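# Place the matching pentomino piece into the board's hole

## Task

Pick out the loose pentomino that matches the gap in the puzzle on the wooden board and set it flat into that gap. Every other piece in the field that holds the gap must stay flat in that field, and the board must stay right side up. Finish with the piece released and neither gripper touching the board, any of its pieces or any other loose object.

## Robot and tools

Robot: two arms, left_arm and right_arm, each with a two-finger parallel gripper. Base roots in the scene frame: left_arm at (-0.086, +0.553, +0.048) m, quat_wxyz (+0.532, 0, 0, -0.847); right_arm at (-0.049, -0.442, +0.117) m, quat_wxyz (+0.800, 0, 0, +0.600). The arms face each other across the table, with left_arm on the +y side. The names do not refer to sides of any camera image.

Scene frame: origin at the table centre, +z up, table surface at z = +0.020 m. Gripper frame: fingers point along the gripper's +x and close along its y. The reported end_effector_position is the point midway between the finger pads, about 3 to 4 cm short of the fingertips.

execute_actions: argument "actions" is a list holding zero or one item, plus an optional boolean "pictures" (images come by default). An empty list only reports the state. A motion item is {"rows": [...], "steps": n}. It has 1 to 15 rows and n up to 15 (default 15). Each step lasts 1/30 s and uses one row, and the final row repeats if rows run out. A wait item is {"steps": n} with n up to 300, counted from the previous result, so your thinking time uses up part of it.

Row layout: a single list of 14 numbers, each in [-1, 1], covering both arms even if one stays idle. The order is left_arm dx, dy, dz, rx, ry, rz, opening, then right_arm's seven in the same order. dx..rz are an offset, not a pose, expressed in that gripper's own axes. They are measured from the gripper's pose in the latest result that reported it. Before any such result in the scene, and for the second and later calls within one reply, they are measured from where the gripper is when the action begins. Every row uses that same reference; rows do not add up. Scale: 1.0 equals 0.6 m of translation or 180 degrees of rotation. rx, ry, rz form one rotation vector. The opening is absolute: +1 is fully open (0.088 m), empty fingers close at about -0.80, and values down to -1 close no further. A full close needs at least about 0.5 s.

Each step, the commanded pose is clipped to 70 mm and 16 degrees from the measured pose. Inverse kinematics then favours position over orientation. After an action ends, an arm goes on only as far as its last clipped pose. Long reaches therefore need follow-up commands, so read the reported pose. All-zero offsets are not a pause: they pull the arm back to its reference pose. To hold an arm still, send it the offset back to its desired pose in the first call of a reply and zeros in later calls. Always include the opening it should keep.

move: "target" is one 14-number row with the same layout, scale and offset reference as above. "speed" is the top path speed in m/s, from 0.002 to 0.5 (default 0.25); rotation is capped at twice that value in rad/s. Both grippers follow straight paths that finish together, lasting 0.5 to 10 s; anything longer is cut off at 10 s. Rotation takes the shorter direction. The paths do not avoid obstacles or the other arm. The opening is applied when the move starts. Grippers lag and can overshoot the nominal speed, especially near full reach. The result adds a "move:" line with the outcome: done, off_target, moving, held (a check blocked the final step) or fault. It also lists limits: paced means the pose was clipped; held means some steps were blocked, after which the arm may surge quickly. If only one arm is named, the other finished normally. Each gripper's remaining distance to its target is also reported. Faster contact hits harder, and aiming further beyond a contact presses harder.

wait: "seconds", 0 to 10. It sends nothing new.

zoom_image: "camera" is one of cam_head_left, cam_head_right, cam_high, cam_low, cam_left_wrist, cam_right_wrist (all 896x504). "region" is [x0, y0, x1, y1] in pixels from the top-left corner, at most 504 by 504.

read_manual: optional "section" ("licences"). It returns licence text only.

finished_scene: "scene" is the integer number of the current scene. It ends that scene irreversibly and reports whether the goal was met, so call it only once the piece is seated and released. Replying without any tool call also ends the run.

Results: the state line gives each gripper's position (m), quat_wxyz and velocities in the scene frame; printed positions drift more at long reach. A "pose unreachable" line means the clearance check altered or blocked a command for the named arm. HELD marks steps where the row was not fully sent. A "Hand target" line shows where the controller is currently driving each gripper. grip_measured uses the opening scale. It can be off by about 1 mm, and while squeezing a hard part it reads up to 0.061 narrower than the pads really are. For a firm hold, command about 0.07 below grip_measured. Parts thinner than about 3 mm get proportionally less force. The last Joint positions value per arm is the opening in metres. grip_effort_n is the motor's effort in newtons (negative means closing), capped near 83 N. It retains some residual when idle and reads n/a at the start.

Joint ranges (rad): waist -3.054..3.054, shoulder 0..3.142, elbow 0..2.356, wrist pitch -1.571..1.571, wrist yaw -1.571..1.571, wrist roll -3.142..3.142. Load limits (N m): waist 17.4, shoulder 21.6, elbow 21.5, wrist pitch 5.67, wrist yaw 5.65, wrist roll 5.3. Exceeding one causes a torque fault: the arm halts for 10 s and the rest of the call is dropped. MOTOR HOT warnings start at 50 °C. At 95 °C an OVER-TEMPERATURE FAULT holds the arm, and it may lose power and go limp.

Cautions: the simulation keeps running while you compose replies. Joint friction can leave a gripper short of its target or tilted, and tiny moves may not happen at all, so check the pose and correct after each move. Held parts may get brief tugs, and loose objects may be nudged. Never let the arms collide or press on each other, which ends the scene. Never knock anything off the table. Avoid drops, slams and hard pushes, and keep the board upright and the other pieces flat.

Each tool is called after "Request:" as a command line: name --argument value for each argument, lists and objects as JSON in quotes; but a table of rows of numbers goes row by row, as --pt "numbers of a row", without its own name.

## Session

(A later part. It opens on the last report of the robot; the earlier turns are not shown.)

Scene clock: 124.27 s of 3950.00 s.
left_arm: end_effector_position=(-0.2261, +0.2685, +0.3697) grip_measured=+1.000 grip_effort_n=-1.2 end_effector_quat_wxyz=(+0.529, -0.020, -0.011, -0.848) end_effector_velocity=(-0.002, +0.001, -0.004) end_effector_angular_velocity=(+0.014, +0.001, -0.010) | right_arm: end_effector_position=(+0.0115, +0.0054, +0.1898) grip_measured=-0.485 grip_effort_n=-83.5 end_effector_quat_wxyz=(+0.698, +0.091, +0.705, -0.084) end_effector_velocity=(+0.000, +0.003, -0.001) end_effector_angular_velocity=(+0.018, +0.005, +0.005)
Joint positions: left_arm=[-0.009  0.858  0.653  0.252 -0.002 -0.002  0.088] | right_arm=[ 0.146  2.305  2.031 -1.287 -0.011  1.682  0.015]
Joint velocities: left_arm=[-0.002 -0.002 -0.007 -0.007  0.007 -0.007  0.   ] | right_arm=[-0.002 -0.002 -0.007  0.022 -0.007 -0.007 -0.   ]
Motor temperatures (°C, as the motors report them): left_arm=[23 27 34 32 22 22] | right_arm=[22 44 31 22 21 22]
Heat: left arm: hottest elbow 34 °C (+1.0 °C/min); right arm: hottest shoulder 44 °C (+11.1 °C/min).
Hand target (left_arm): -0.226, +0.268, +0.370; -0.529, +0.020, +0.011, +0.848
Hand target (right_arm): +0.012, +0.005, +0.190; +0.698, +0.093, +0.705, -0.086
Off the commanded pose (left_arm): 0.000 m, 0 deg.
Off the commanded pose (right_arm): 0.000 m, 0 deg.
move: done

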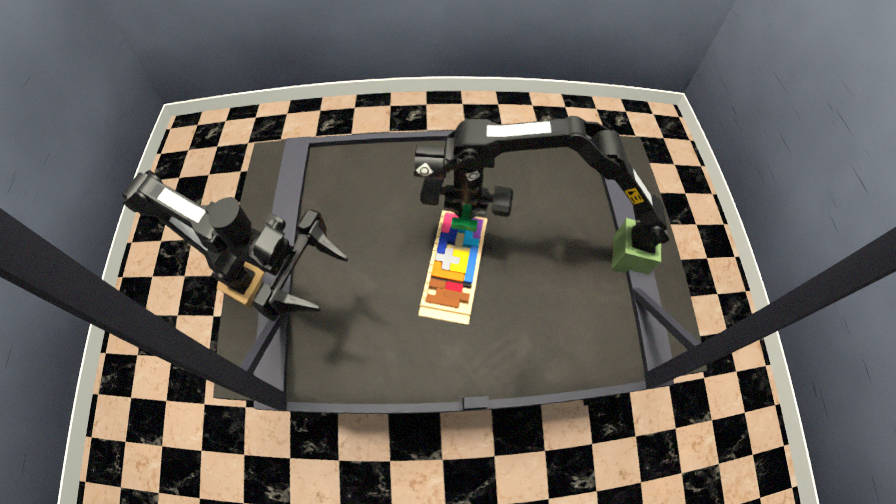

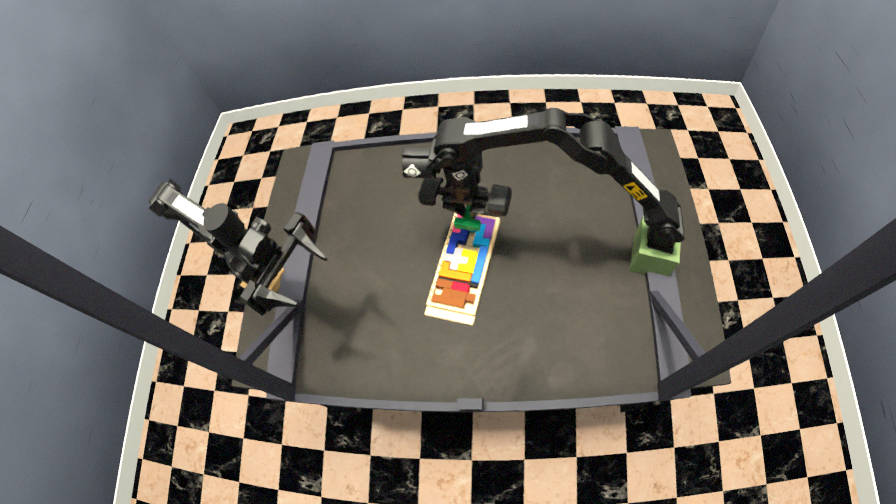

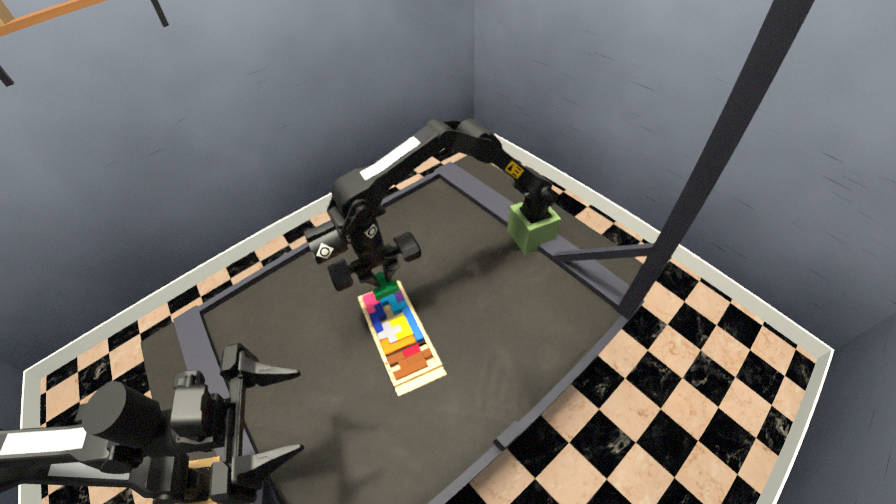

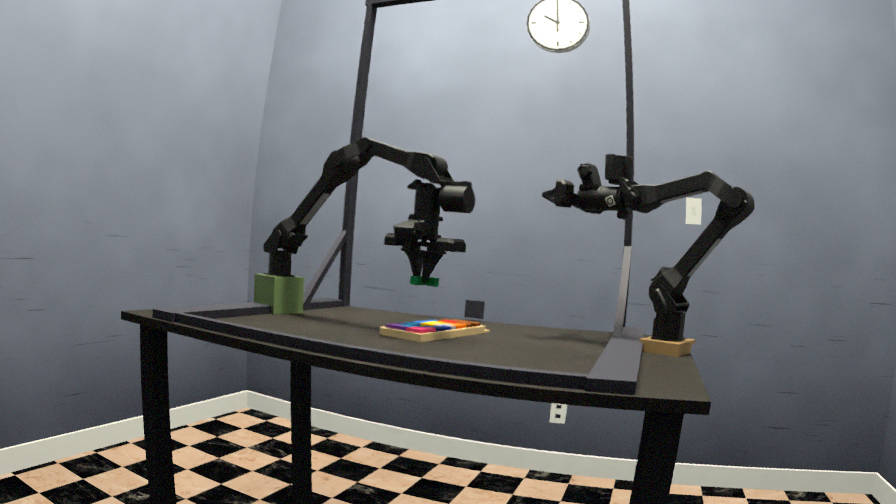

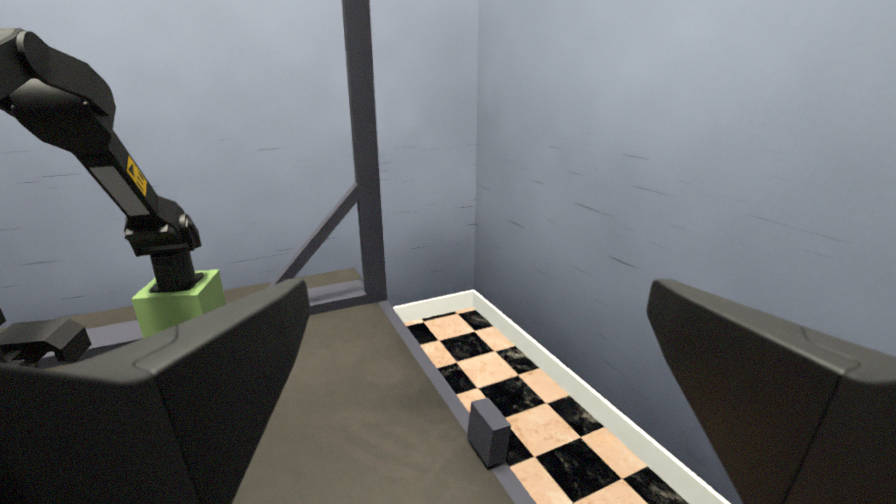

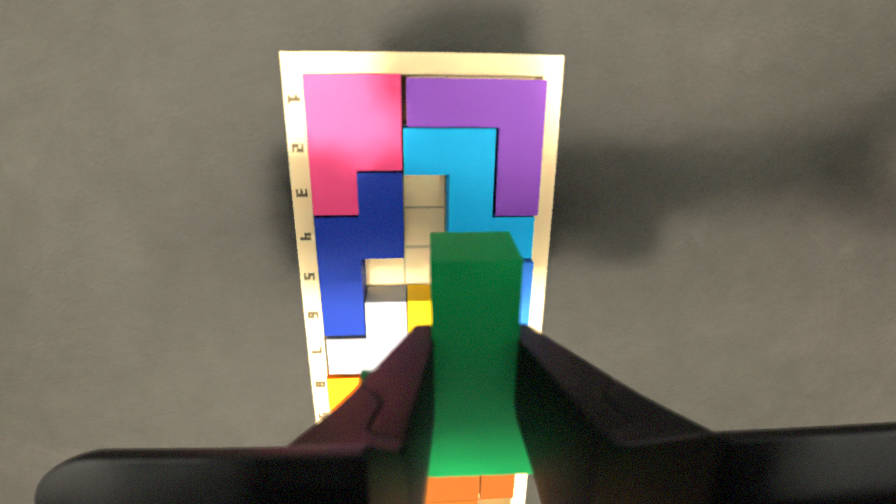

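Request:
move --target '[0,0,0,0,0,0,1,0.1,0.033,-0.012,0,0,0,-0.6]' --speed 0.1

Scene clock: 141.37 s of 3950.00 s.
left_arm: end_effector_position=(-0.2261, +0.2685, +0.3697) grip_measured=+1.000 grip_effort_n=-1.6 end_effector_quat_wxyz=(+0.529, -0.020, -0.011, -0.848) end_effector_velocity=(+0.002, -0.001, +0.000) end_effector_angular_velocity=(-0.001, -0.007, +0.020) | right_arm: end_effector_position=(+0.0105, +0.0267, +0.1372) grip_measured=-0.485 grip_effort_n=-83.5 end_effector_quat_wxyz=(+0.698, +0.096, +0.705, -0.079) end_effector_velocity=(-0.000, -0.002, -0.002) end_effector_angular_velocity=(-0.011, +0.008, +0.020)
Joint positions: left_arm=[-0.009  0.858  0.653  0.252 -0.002 -0.002  0.088] | right_arm=[ 0.155  2.419  2.021 -1.15  -0.011  1.69   0.015]
Joint velocities: left_arm=[-0.002 -0.002  0.002 -0.007 -0.022  0.007  0.   ] | right_arm=[-0.002  0.002 -0.002 -0.007 -0.007 -0.022 -0.   ]
Motor temperatures (°C, as the motors report them): left_arm=[23 27 34 32 22 22] | right_arm=[22 44 31 22 21 22]
Heat: left arm: hottest elbow 34 °C (+1.0 °C/min); right arm: hottest shoulder 44 °C (+9.1 °C/min).
Hand target (left_arm): -0.226, +0.268, +0.370; -0.529, +0.020, +0.011, +0.848
Hand target (right_arm): +0.009, +0.027, +0.130; +0.698, +0.091, +0.705, -0.084
Off the commanded pose (left_arm): 0.000 m, 0 deg.
Off the commanded pose (right_arm): 0.007 m, 1 deg.
After step 90, 13.00 s passed at rest.
move: done

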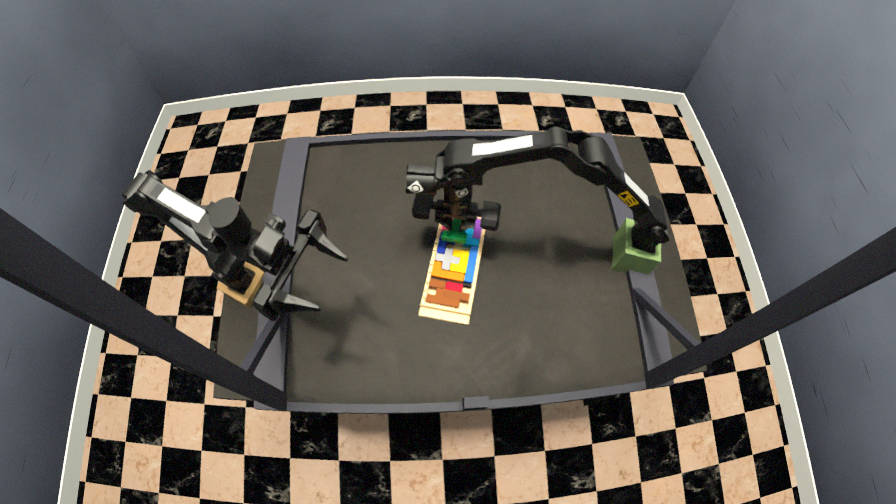

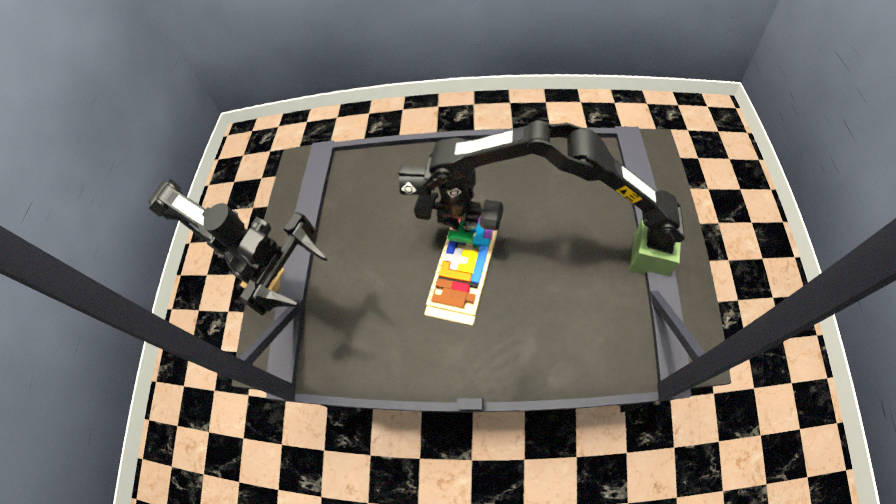

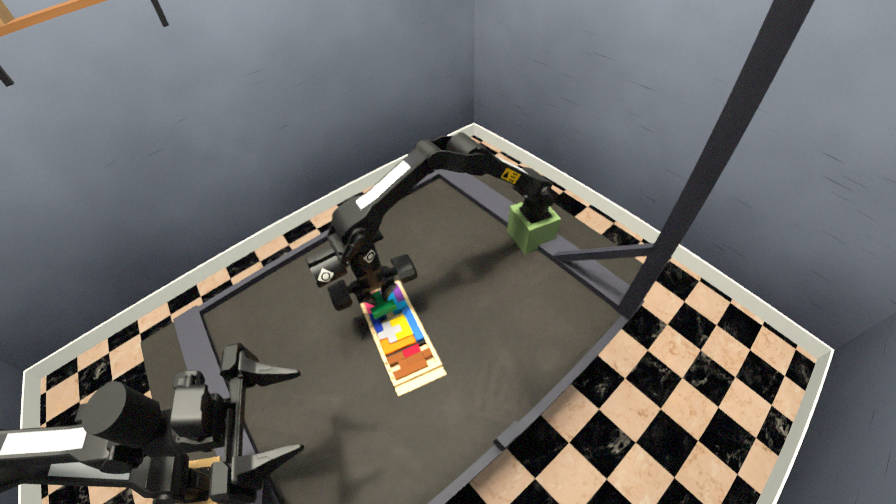

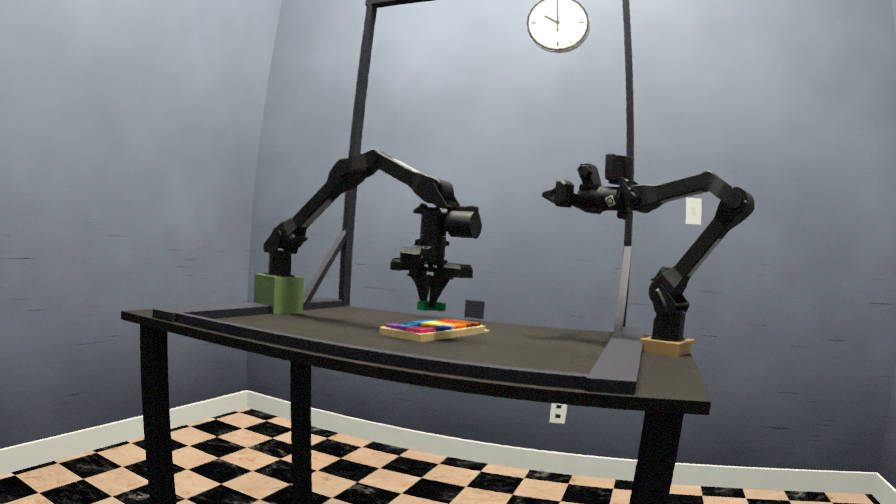

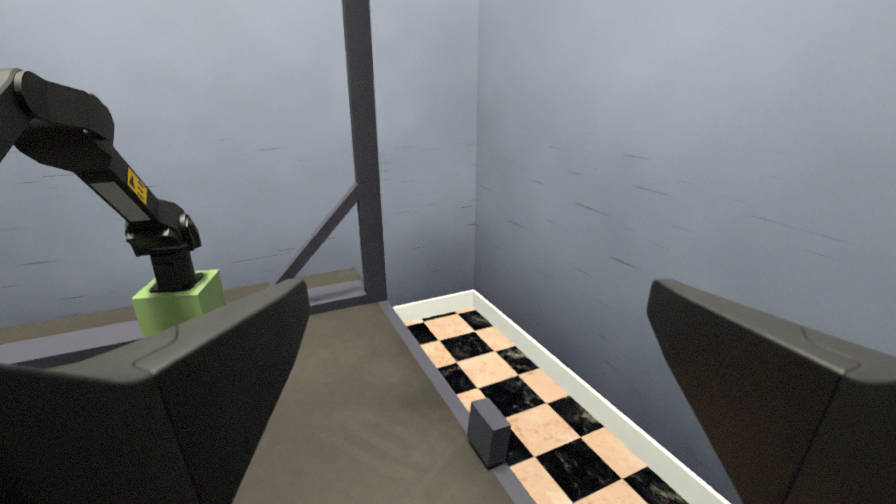

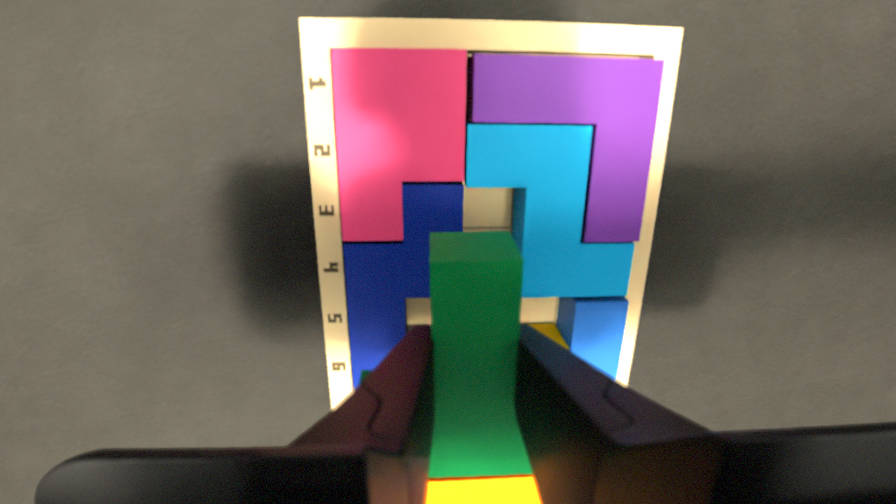

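Request:
move --target '[0,0,0,0,0,0,1,0.05,-0.011,0,0,0,0,-0.6]' --speed 0.05

Scene clock: 153.40 s of 3950.00 s.
left_arm: end_effector_position=(-0.2261, +0.2685, +0.3697) grip_measured=+1.000 grip_effort_n=-1.2 end_effector_quat_wxyz=(+0.529, -0.020, -0.011, -0.848) end_effector_velocity=(+0.002, -0.001, -0.002) end_effector_angular_velocity=(+0.010, +0.004, +0.019) | right_arm: end_effector_position=(+0.0101, +0.0236, +0.1110) grip_measured=-0.485 grip_effort_n=-83.5 end_effector_quat_wxyz=(+0.698, +0.099, +0.705, -0.076) end_effector_velocity=(+0.002, -0.004, -0.005) end_effector_angular_velocity=(-0.011, +0.009, +0.000)
Joint positions: left_arm=[-0.009  0.858  0.653  0.252 -0.002 -0.002  0.088] | right_arm=[ 0.155  2.42   1.917 -1.034 -0.011  1.69   0.015]
Joint velocities: left_arm=[-0.002 -0.002 -0.002 -0.007 -0.022 -0.007  0.   ] | right_arm=[-0.007  0.002 -0.017  0.007 -0.007 -0.007 -0.   ]
Motor temperatures (°C, as the motors report them): left_arm=[23 27 34 32 22 22] | right_arm=[22 44 31 22 21 22]
Heat: left arm: hottest elbow 34 °C (+0.0 °C/min); right arm: hottest shoulder 44 °C (+5.0 °C/min).
Hand target (left_arm): -0.226, +0.268, +0.370; -0.529, +0.020, +0.011, +0.848
Hand target (right_arm): +0.009, +0.021, +0.107; +0.698, +0.096, +0.705, -0.079
Off the commanded pose (left_arm): 0.000 m, 0 deg.
Off the commanded pose (right_arm): 0.005 m, 1 deg.
After step 90, 8.10 s passed at rest.
move: done

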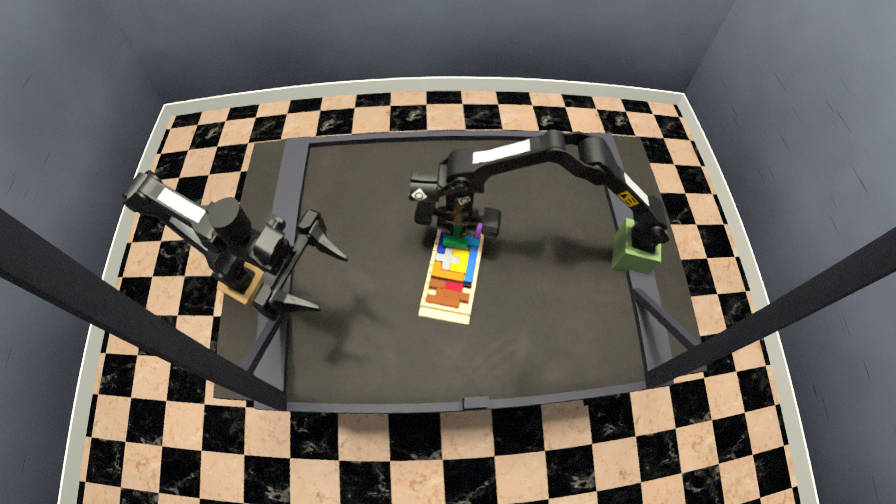

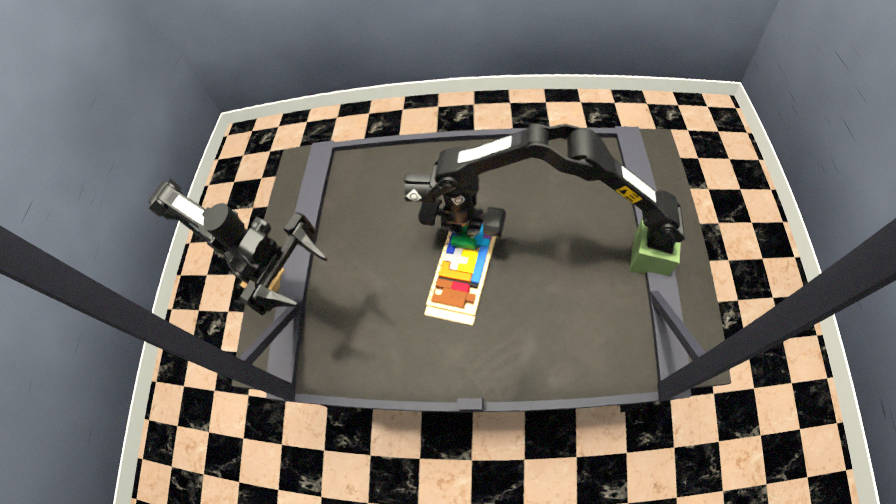

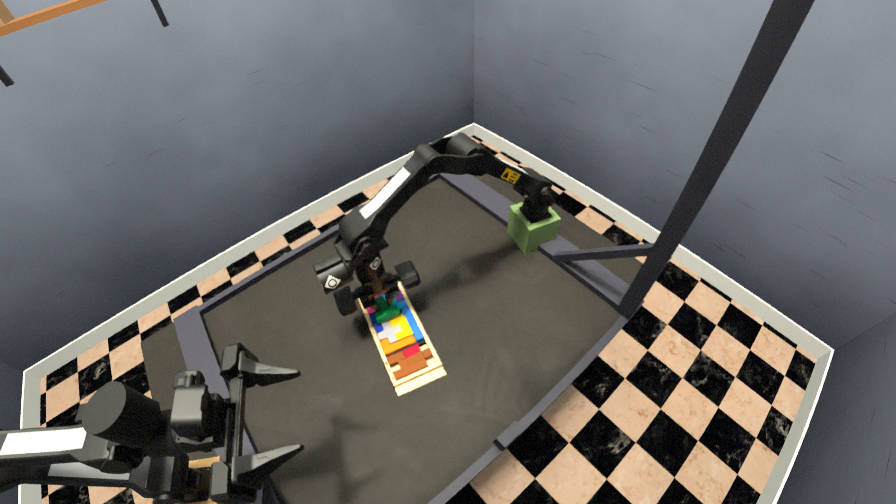

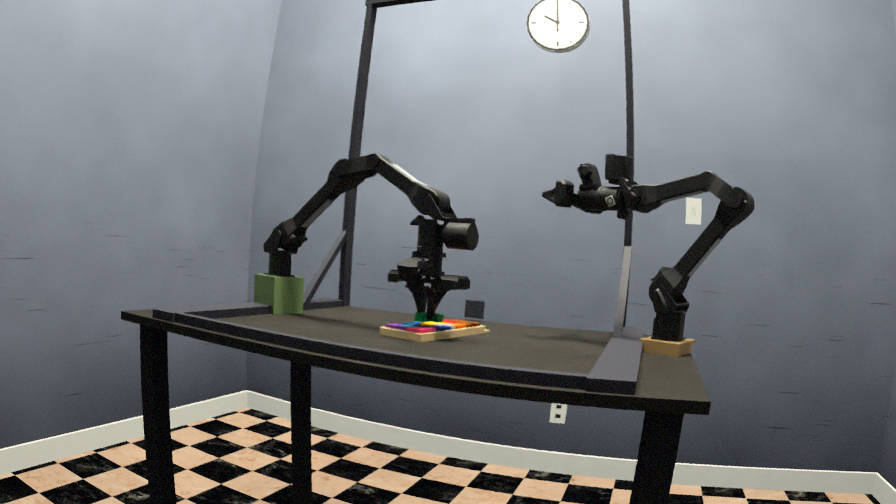

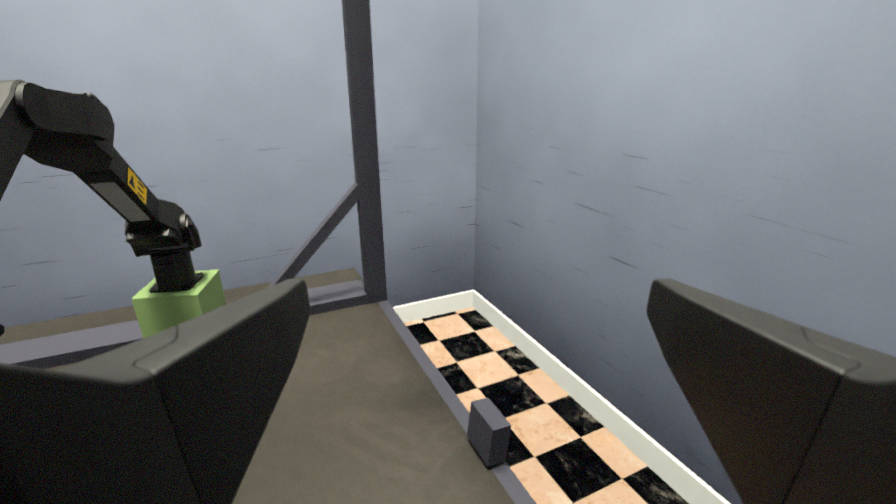

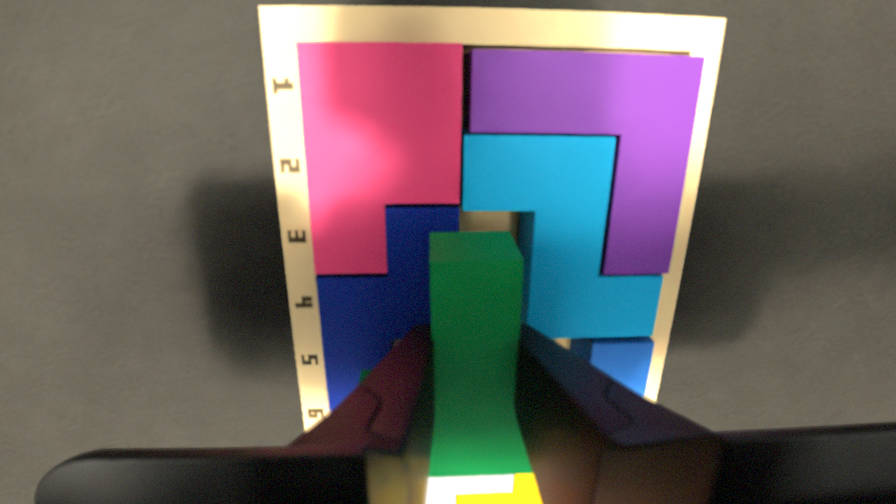

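Request:
move --target '[0,0,0,0,0,0,1,0,-0.014,0.004,0,0,0,-0.6]' --speed 0.05

Scene clock: 173.33 s of 3950.00 s.
left_arm: end_effector_position=(-0.2261, +0.2685, +0.3697) grip_measured=+1.000 grip_effort_n=-1.2 end_effector_quat_wxyz=(+0.529, -0.020, -0.011, -0.848) end_effector_velocity=(+0.000, +0.000, -0.008) end_effector_angular_velocity=(+0.021, -0.018, +0.005) | right_arm: end_effector_position=(+0.0090, +0.0156, +0.1039) grip_measured=-0.485 grip_effort_n=-83.5 end_effector_quat_wxyz=(+0.698, +0.095, +0.705, -0.080) end_effector_velocity=(-0.003, -0.003, +0.002) end_effector_angular_velocity=(-0.005, +0.023, -0.009)
Joint positions: left_arm=[-0.009  0.858  0.653  0.252 -0.002 -0.002  0.088] | right_arm=[ 0.155  2.406  1.863 -1.007 -0.011  1.69   0.015]
Joint velocities: left_arm=[-0.002 -0.002 -0.007 -0.022 -0.007  0.007  0.   ] | right_arm=[-0.002 -0.012 -0.012 -0.007 -0.022  0.007 -0.   ]
Motor temperatures (°C, as the motors report them): left_arm=[23 27 35 32 22 22] | right_arm=[22 45 30 22 21 22]
Heat: left arm: hottest elbow 35 °C (+1.0 °C/min); right arm: hottest shoulder 45 °C (+1.0 °C/min).
Hand target (left_arm): -0.226, +0.268, +0.370; -0.529, +0.020, +0.011, +0.848
Hand target (right_arm): +0.010, +0.015, +0.111; +0.698, +0.099, +0.705, -0.076
Off the commanded pose (left_arm): 0.000 m, 0 deg.
Off the commanded pose (right_arm): 0.007 m, 1 deg.
After step 90, 16.13 s passed at rest.
move: done

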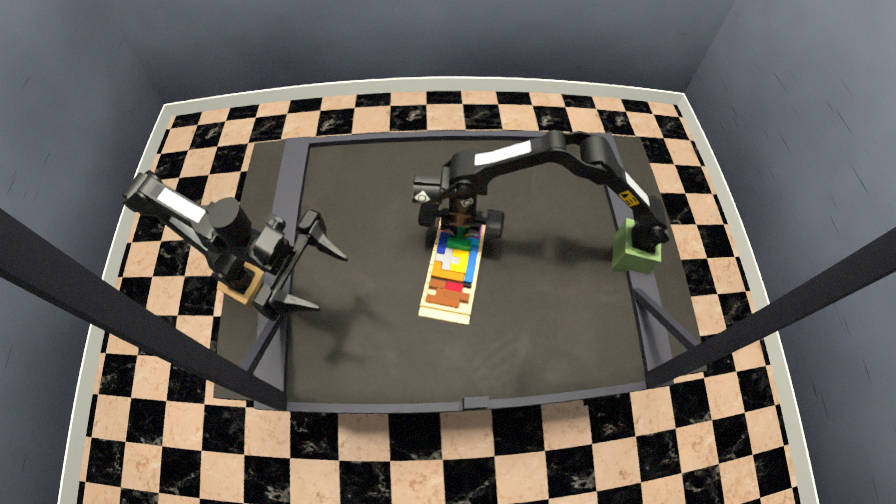

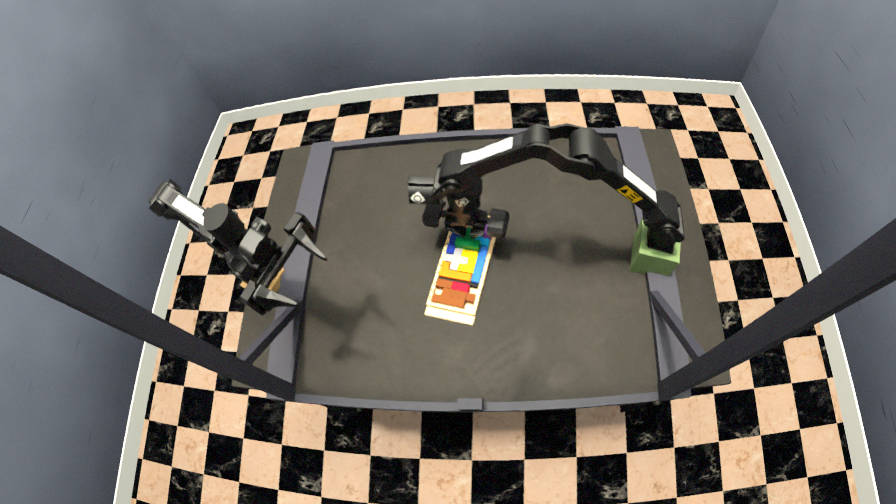

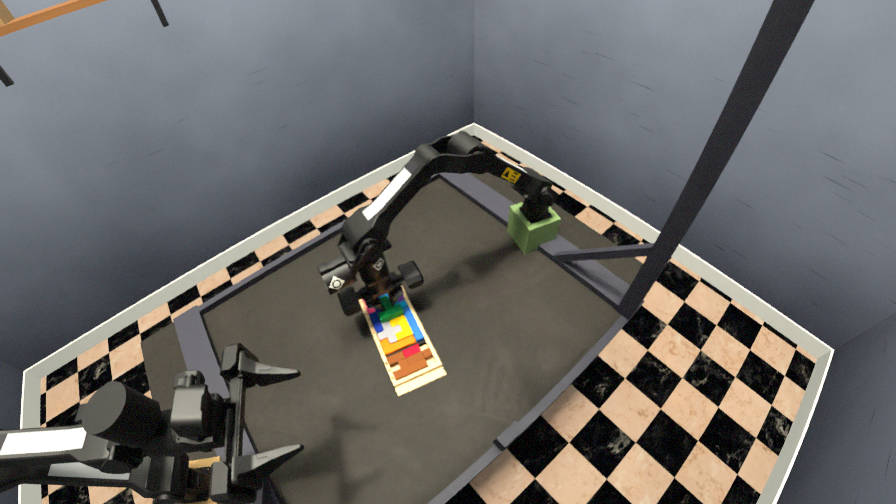

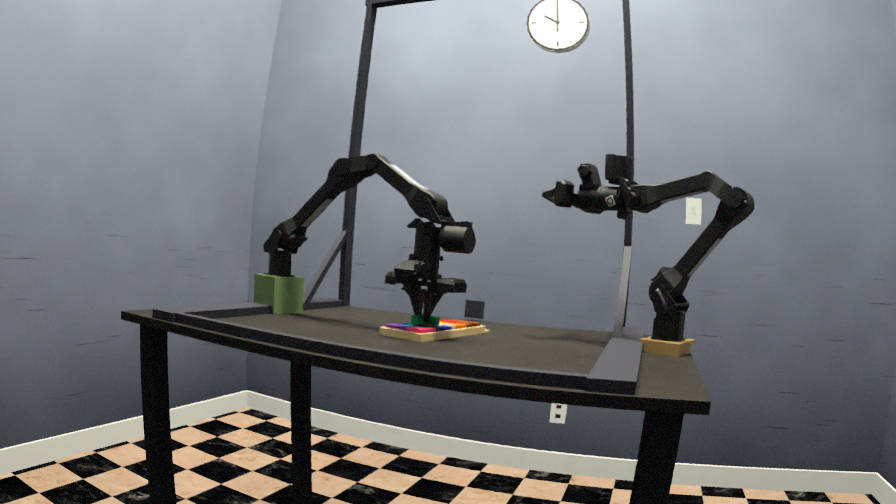

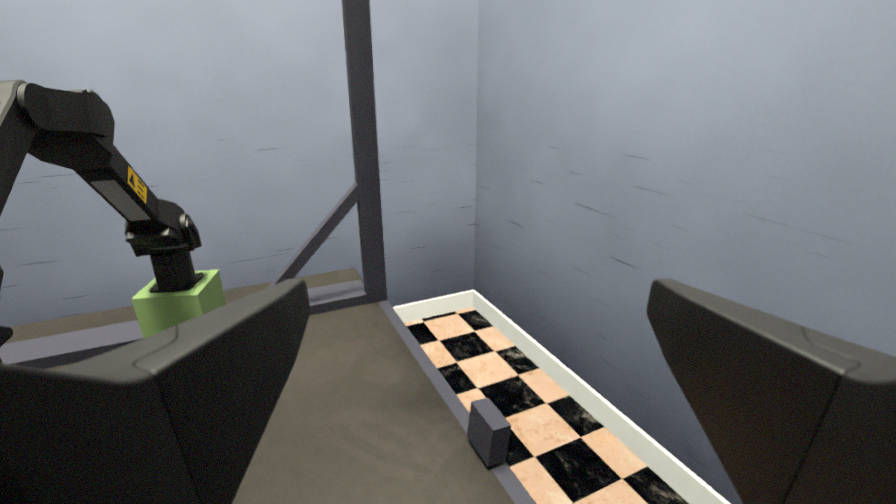

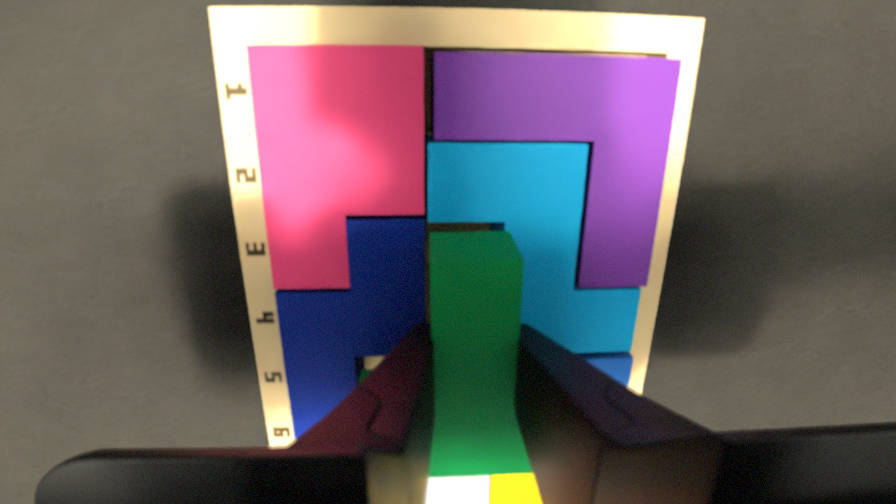

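Request:
move --target '[0,0,0,0,0,0,1,0.03,0,0,0,0,0,-0.6]' --speed 0.03

Scene clock: 196.50 s of 3950.00 s.
left_arm: end_effector_position=(-0.2261, +0.2685, +0.3697) grip_measured=+1.000 grip_effort_n=-1.2 end_effector_quat_wxyz=(+0.529, -0.020, -0.011, -0.848) end_effector_velocity=(+0.002, -0.000, -0.002) end_effector_angular_velocity=(+0.010, +0.004, +0.009) | right_arm: end_effector_position=(+0.0098, +0.0217, +0.1002) grip_measured=-0.485 grip_effort_n=-83.5 end_effector_quat_wxyz=(+0.698, +0.106, +0.705, -0.069) end_effector_velocity=(+0.002, -0.002, +0.000) end_effector_angular_velocity=(-0.006, +0.008, +0.000)
Joint positions: left_arm=[-0.009  0.858  0.653  0.252 -0.002 -0.002  0.088] | right_arm=[ 0.155  2.407  1.848 -0.958 -0.011  1.69   0.015]
Joint velocities: left_arm=[ 0.002 -0.002 -0.002 -0.007 -0.007 -0.007  0.   ] | right_arm=[-0.007 -0.002 -0.002 -0.007 -0.007 -0.007  0.   ]
Motor temperatures (°C, as the motors report them): left_arm=[23 27 35 32 22 22] | right_arm=[22 51 29 22 21 22]
Heat: left arm: hottest elbow 35 °C (+1.0 °C/min); right arm: hottest shoulder 51 °C (+7.1 °C/min). Fold the right arm in close to its base before you think long.
Hand target (left_arm): -0.226, +0.268, +0.370; -0.529, +0.020, +0.011, +0.848
Hand target (right_arm): +0.009, +0.016, +0.086; +0.698, +0.095, +0.705, -0.080
Off the commanded pose (left_arm): 0.000 m, 0 deg.
Off the commanded pose (right_arm): 0.015 m, 2 deg.
MOTOR HOT: a motor of the right arm reached 50 °C. Now the hottest motor of the right arm, joint 2 (shoulder), reports 51 °C. The temperature limit of the motors' drives, at which the controller stops that arm, is 95 °C. To cool a motor, set the load down, stop pushing, or move to a pose that needs little force.
After step 90, 19.33 s passed at rest.
move: off_target (right_arm)

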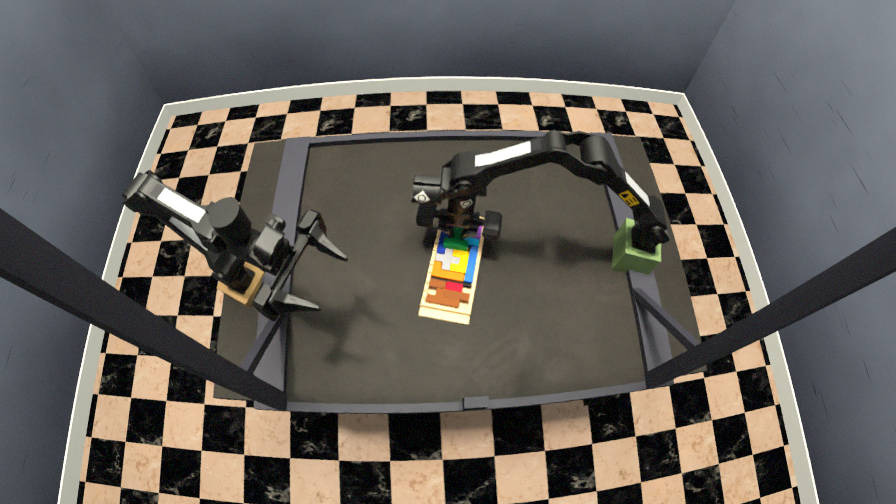

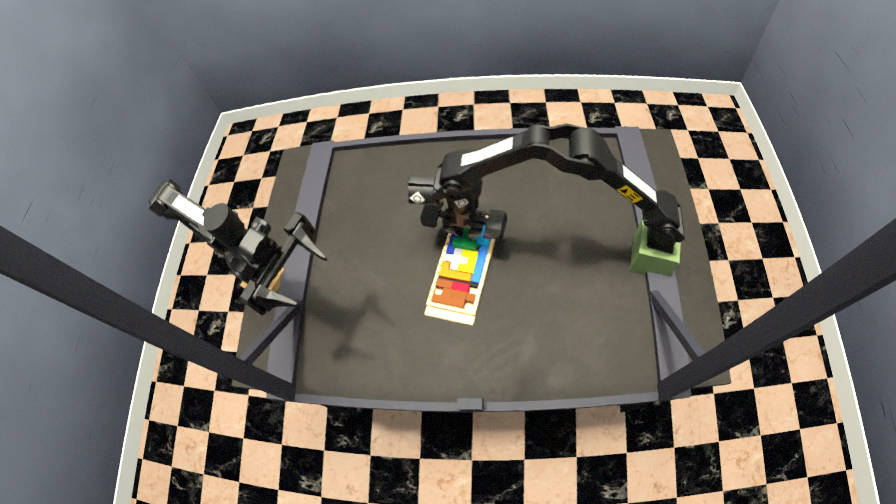

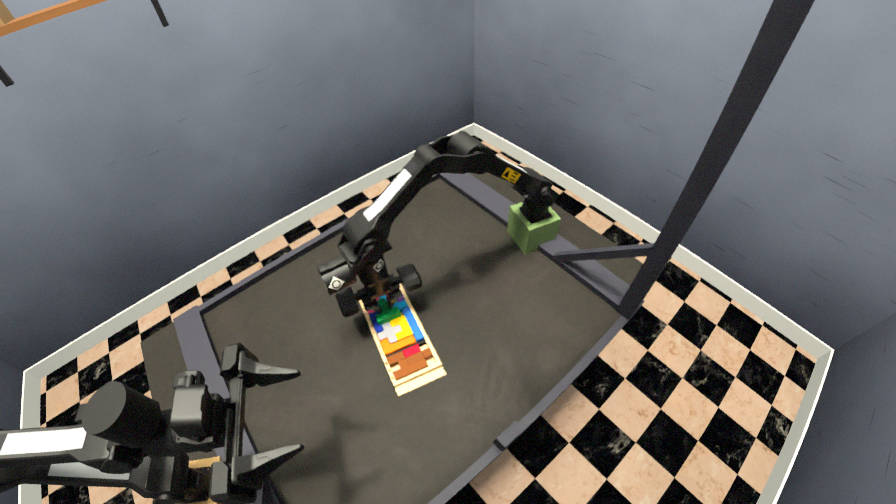

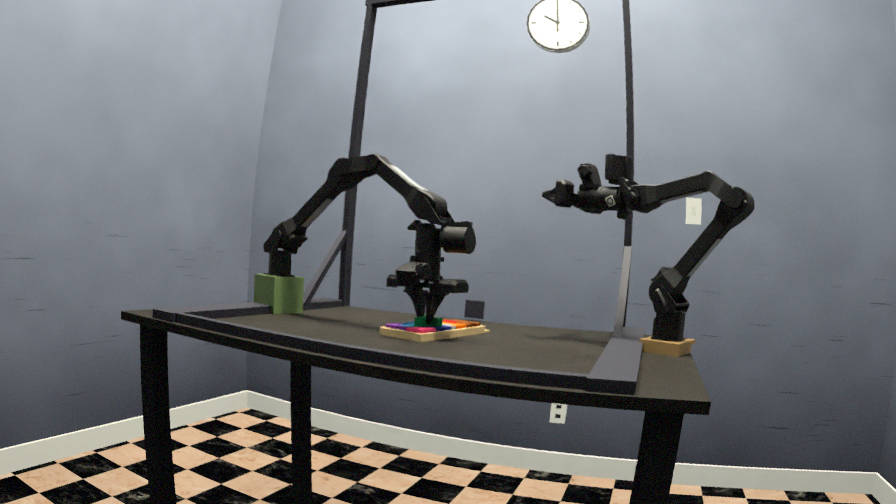

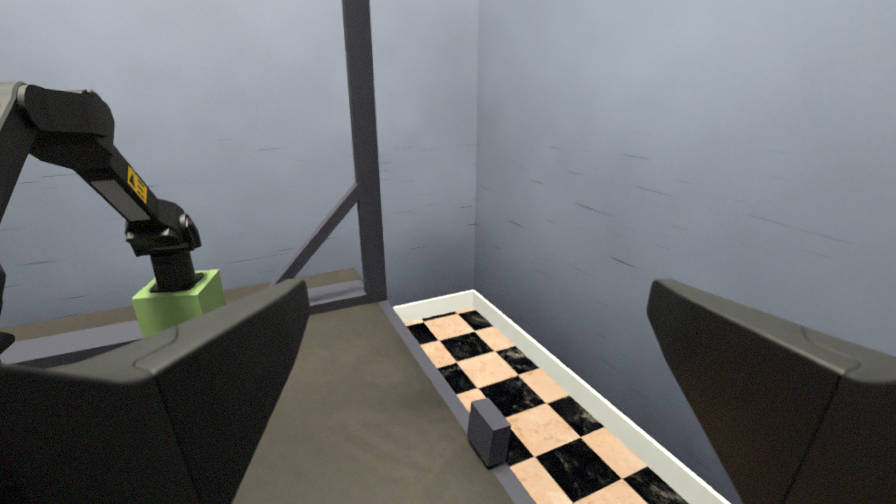

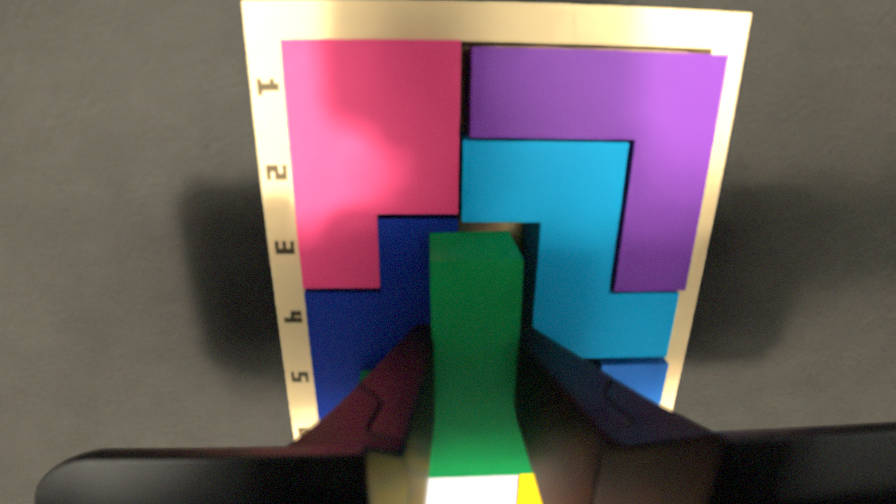

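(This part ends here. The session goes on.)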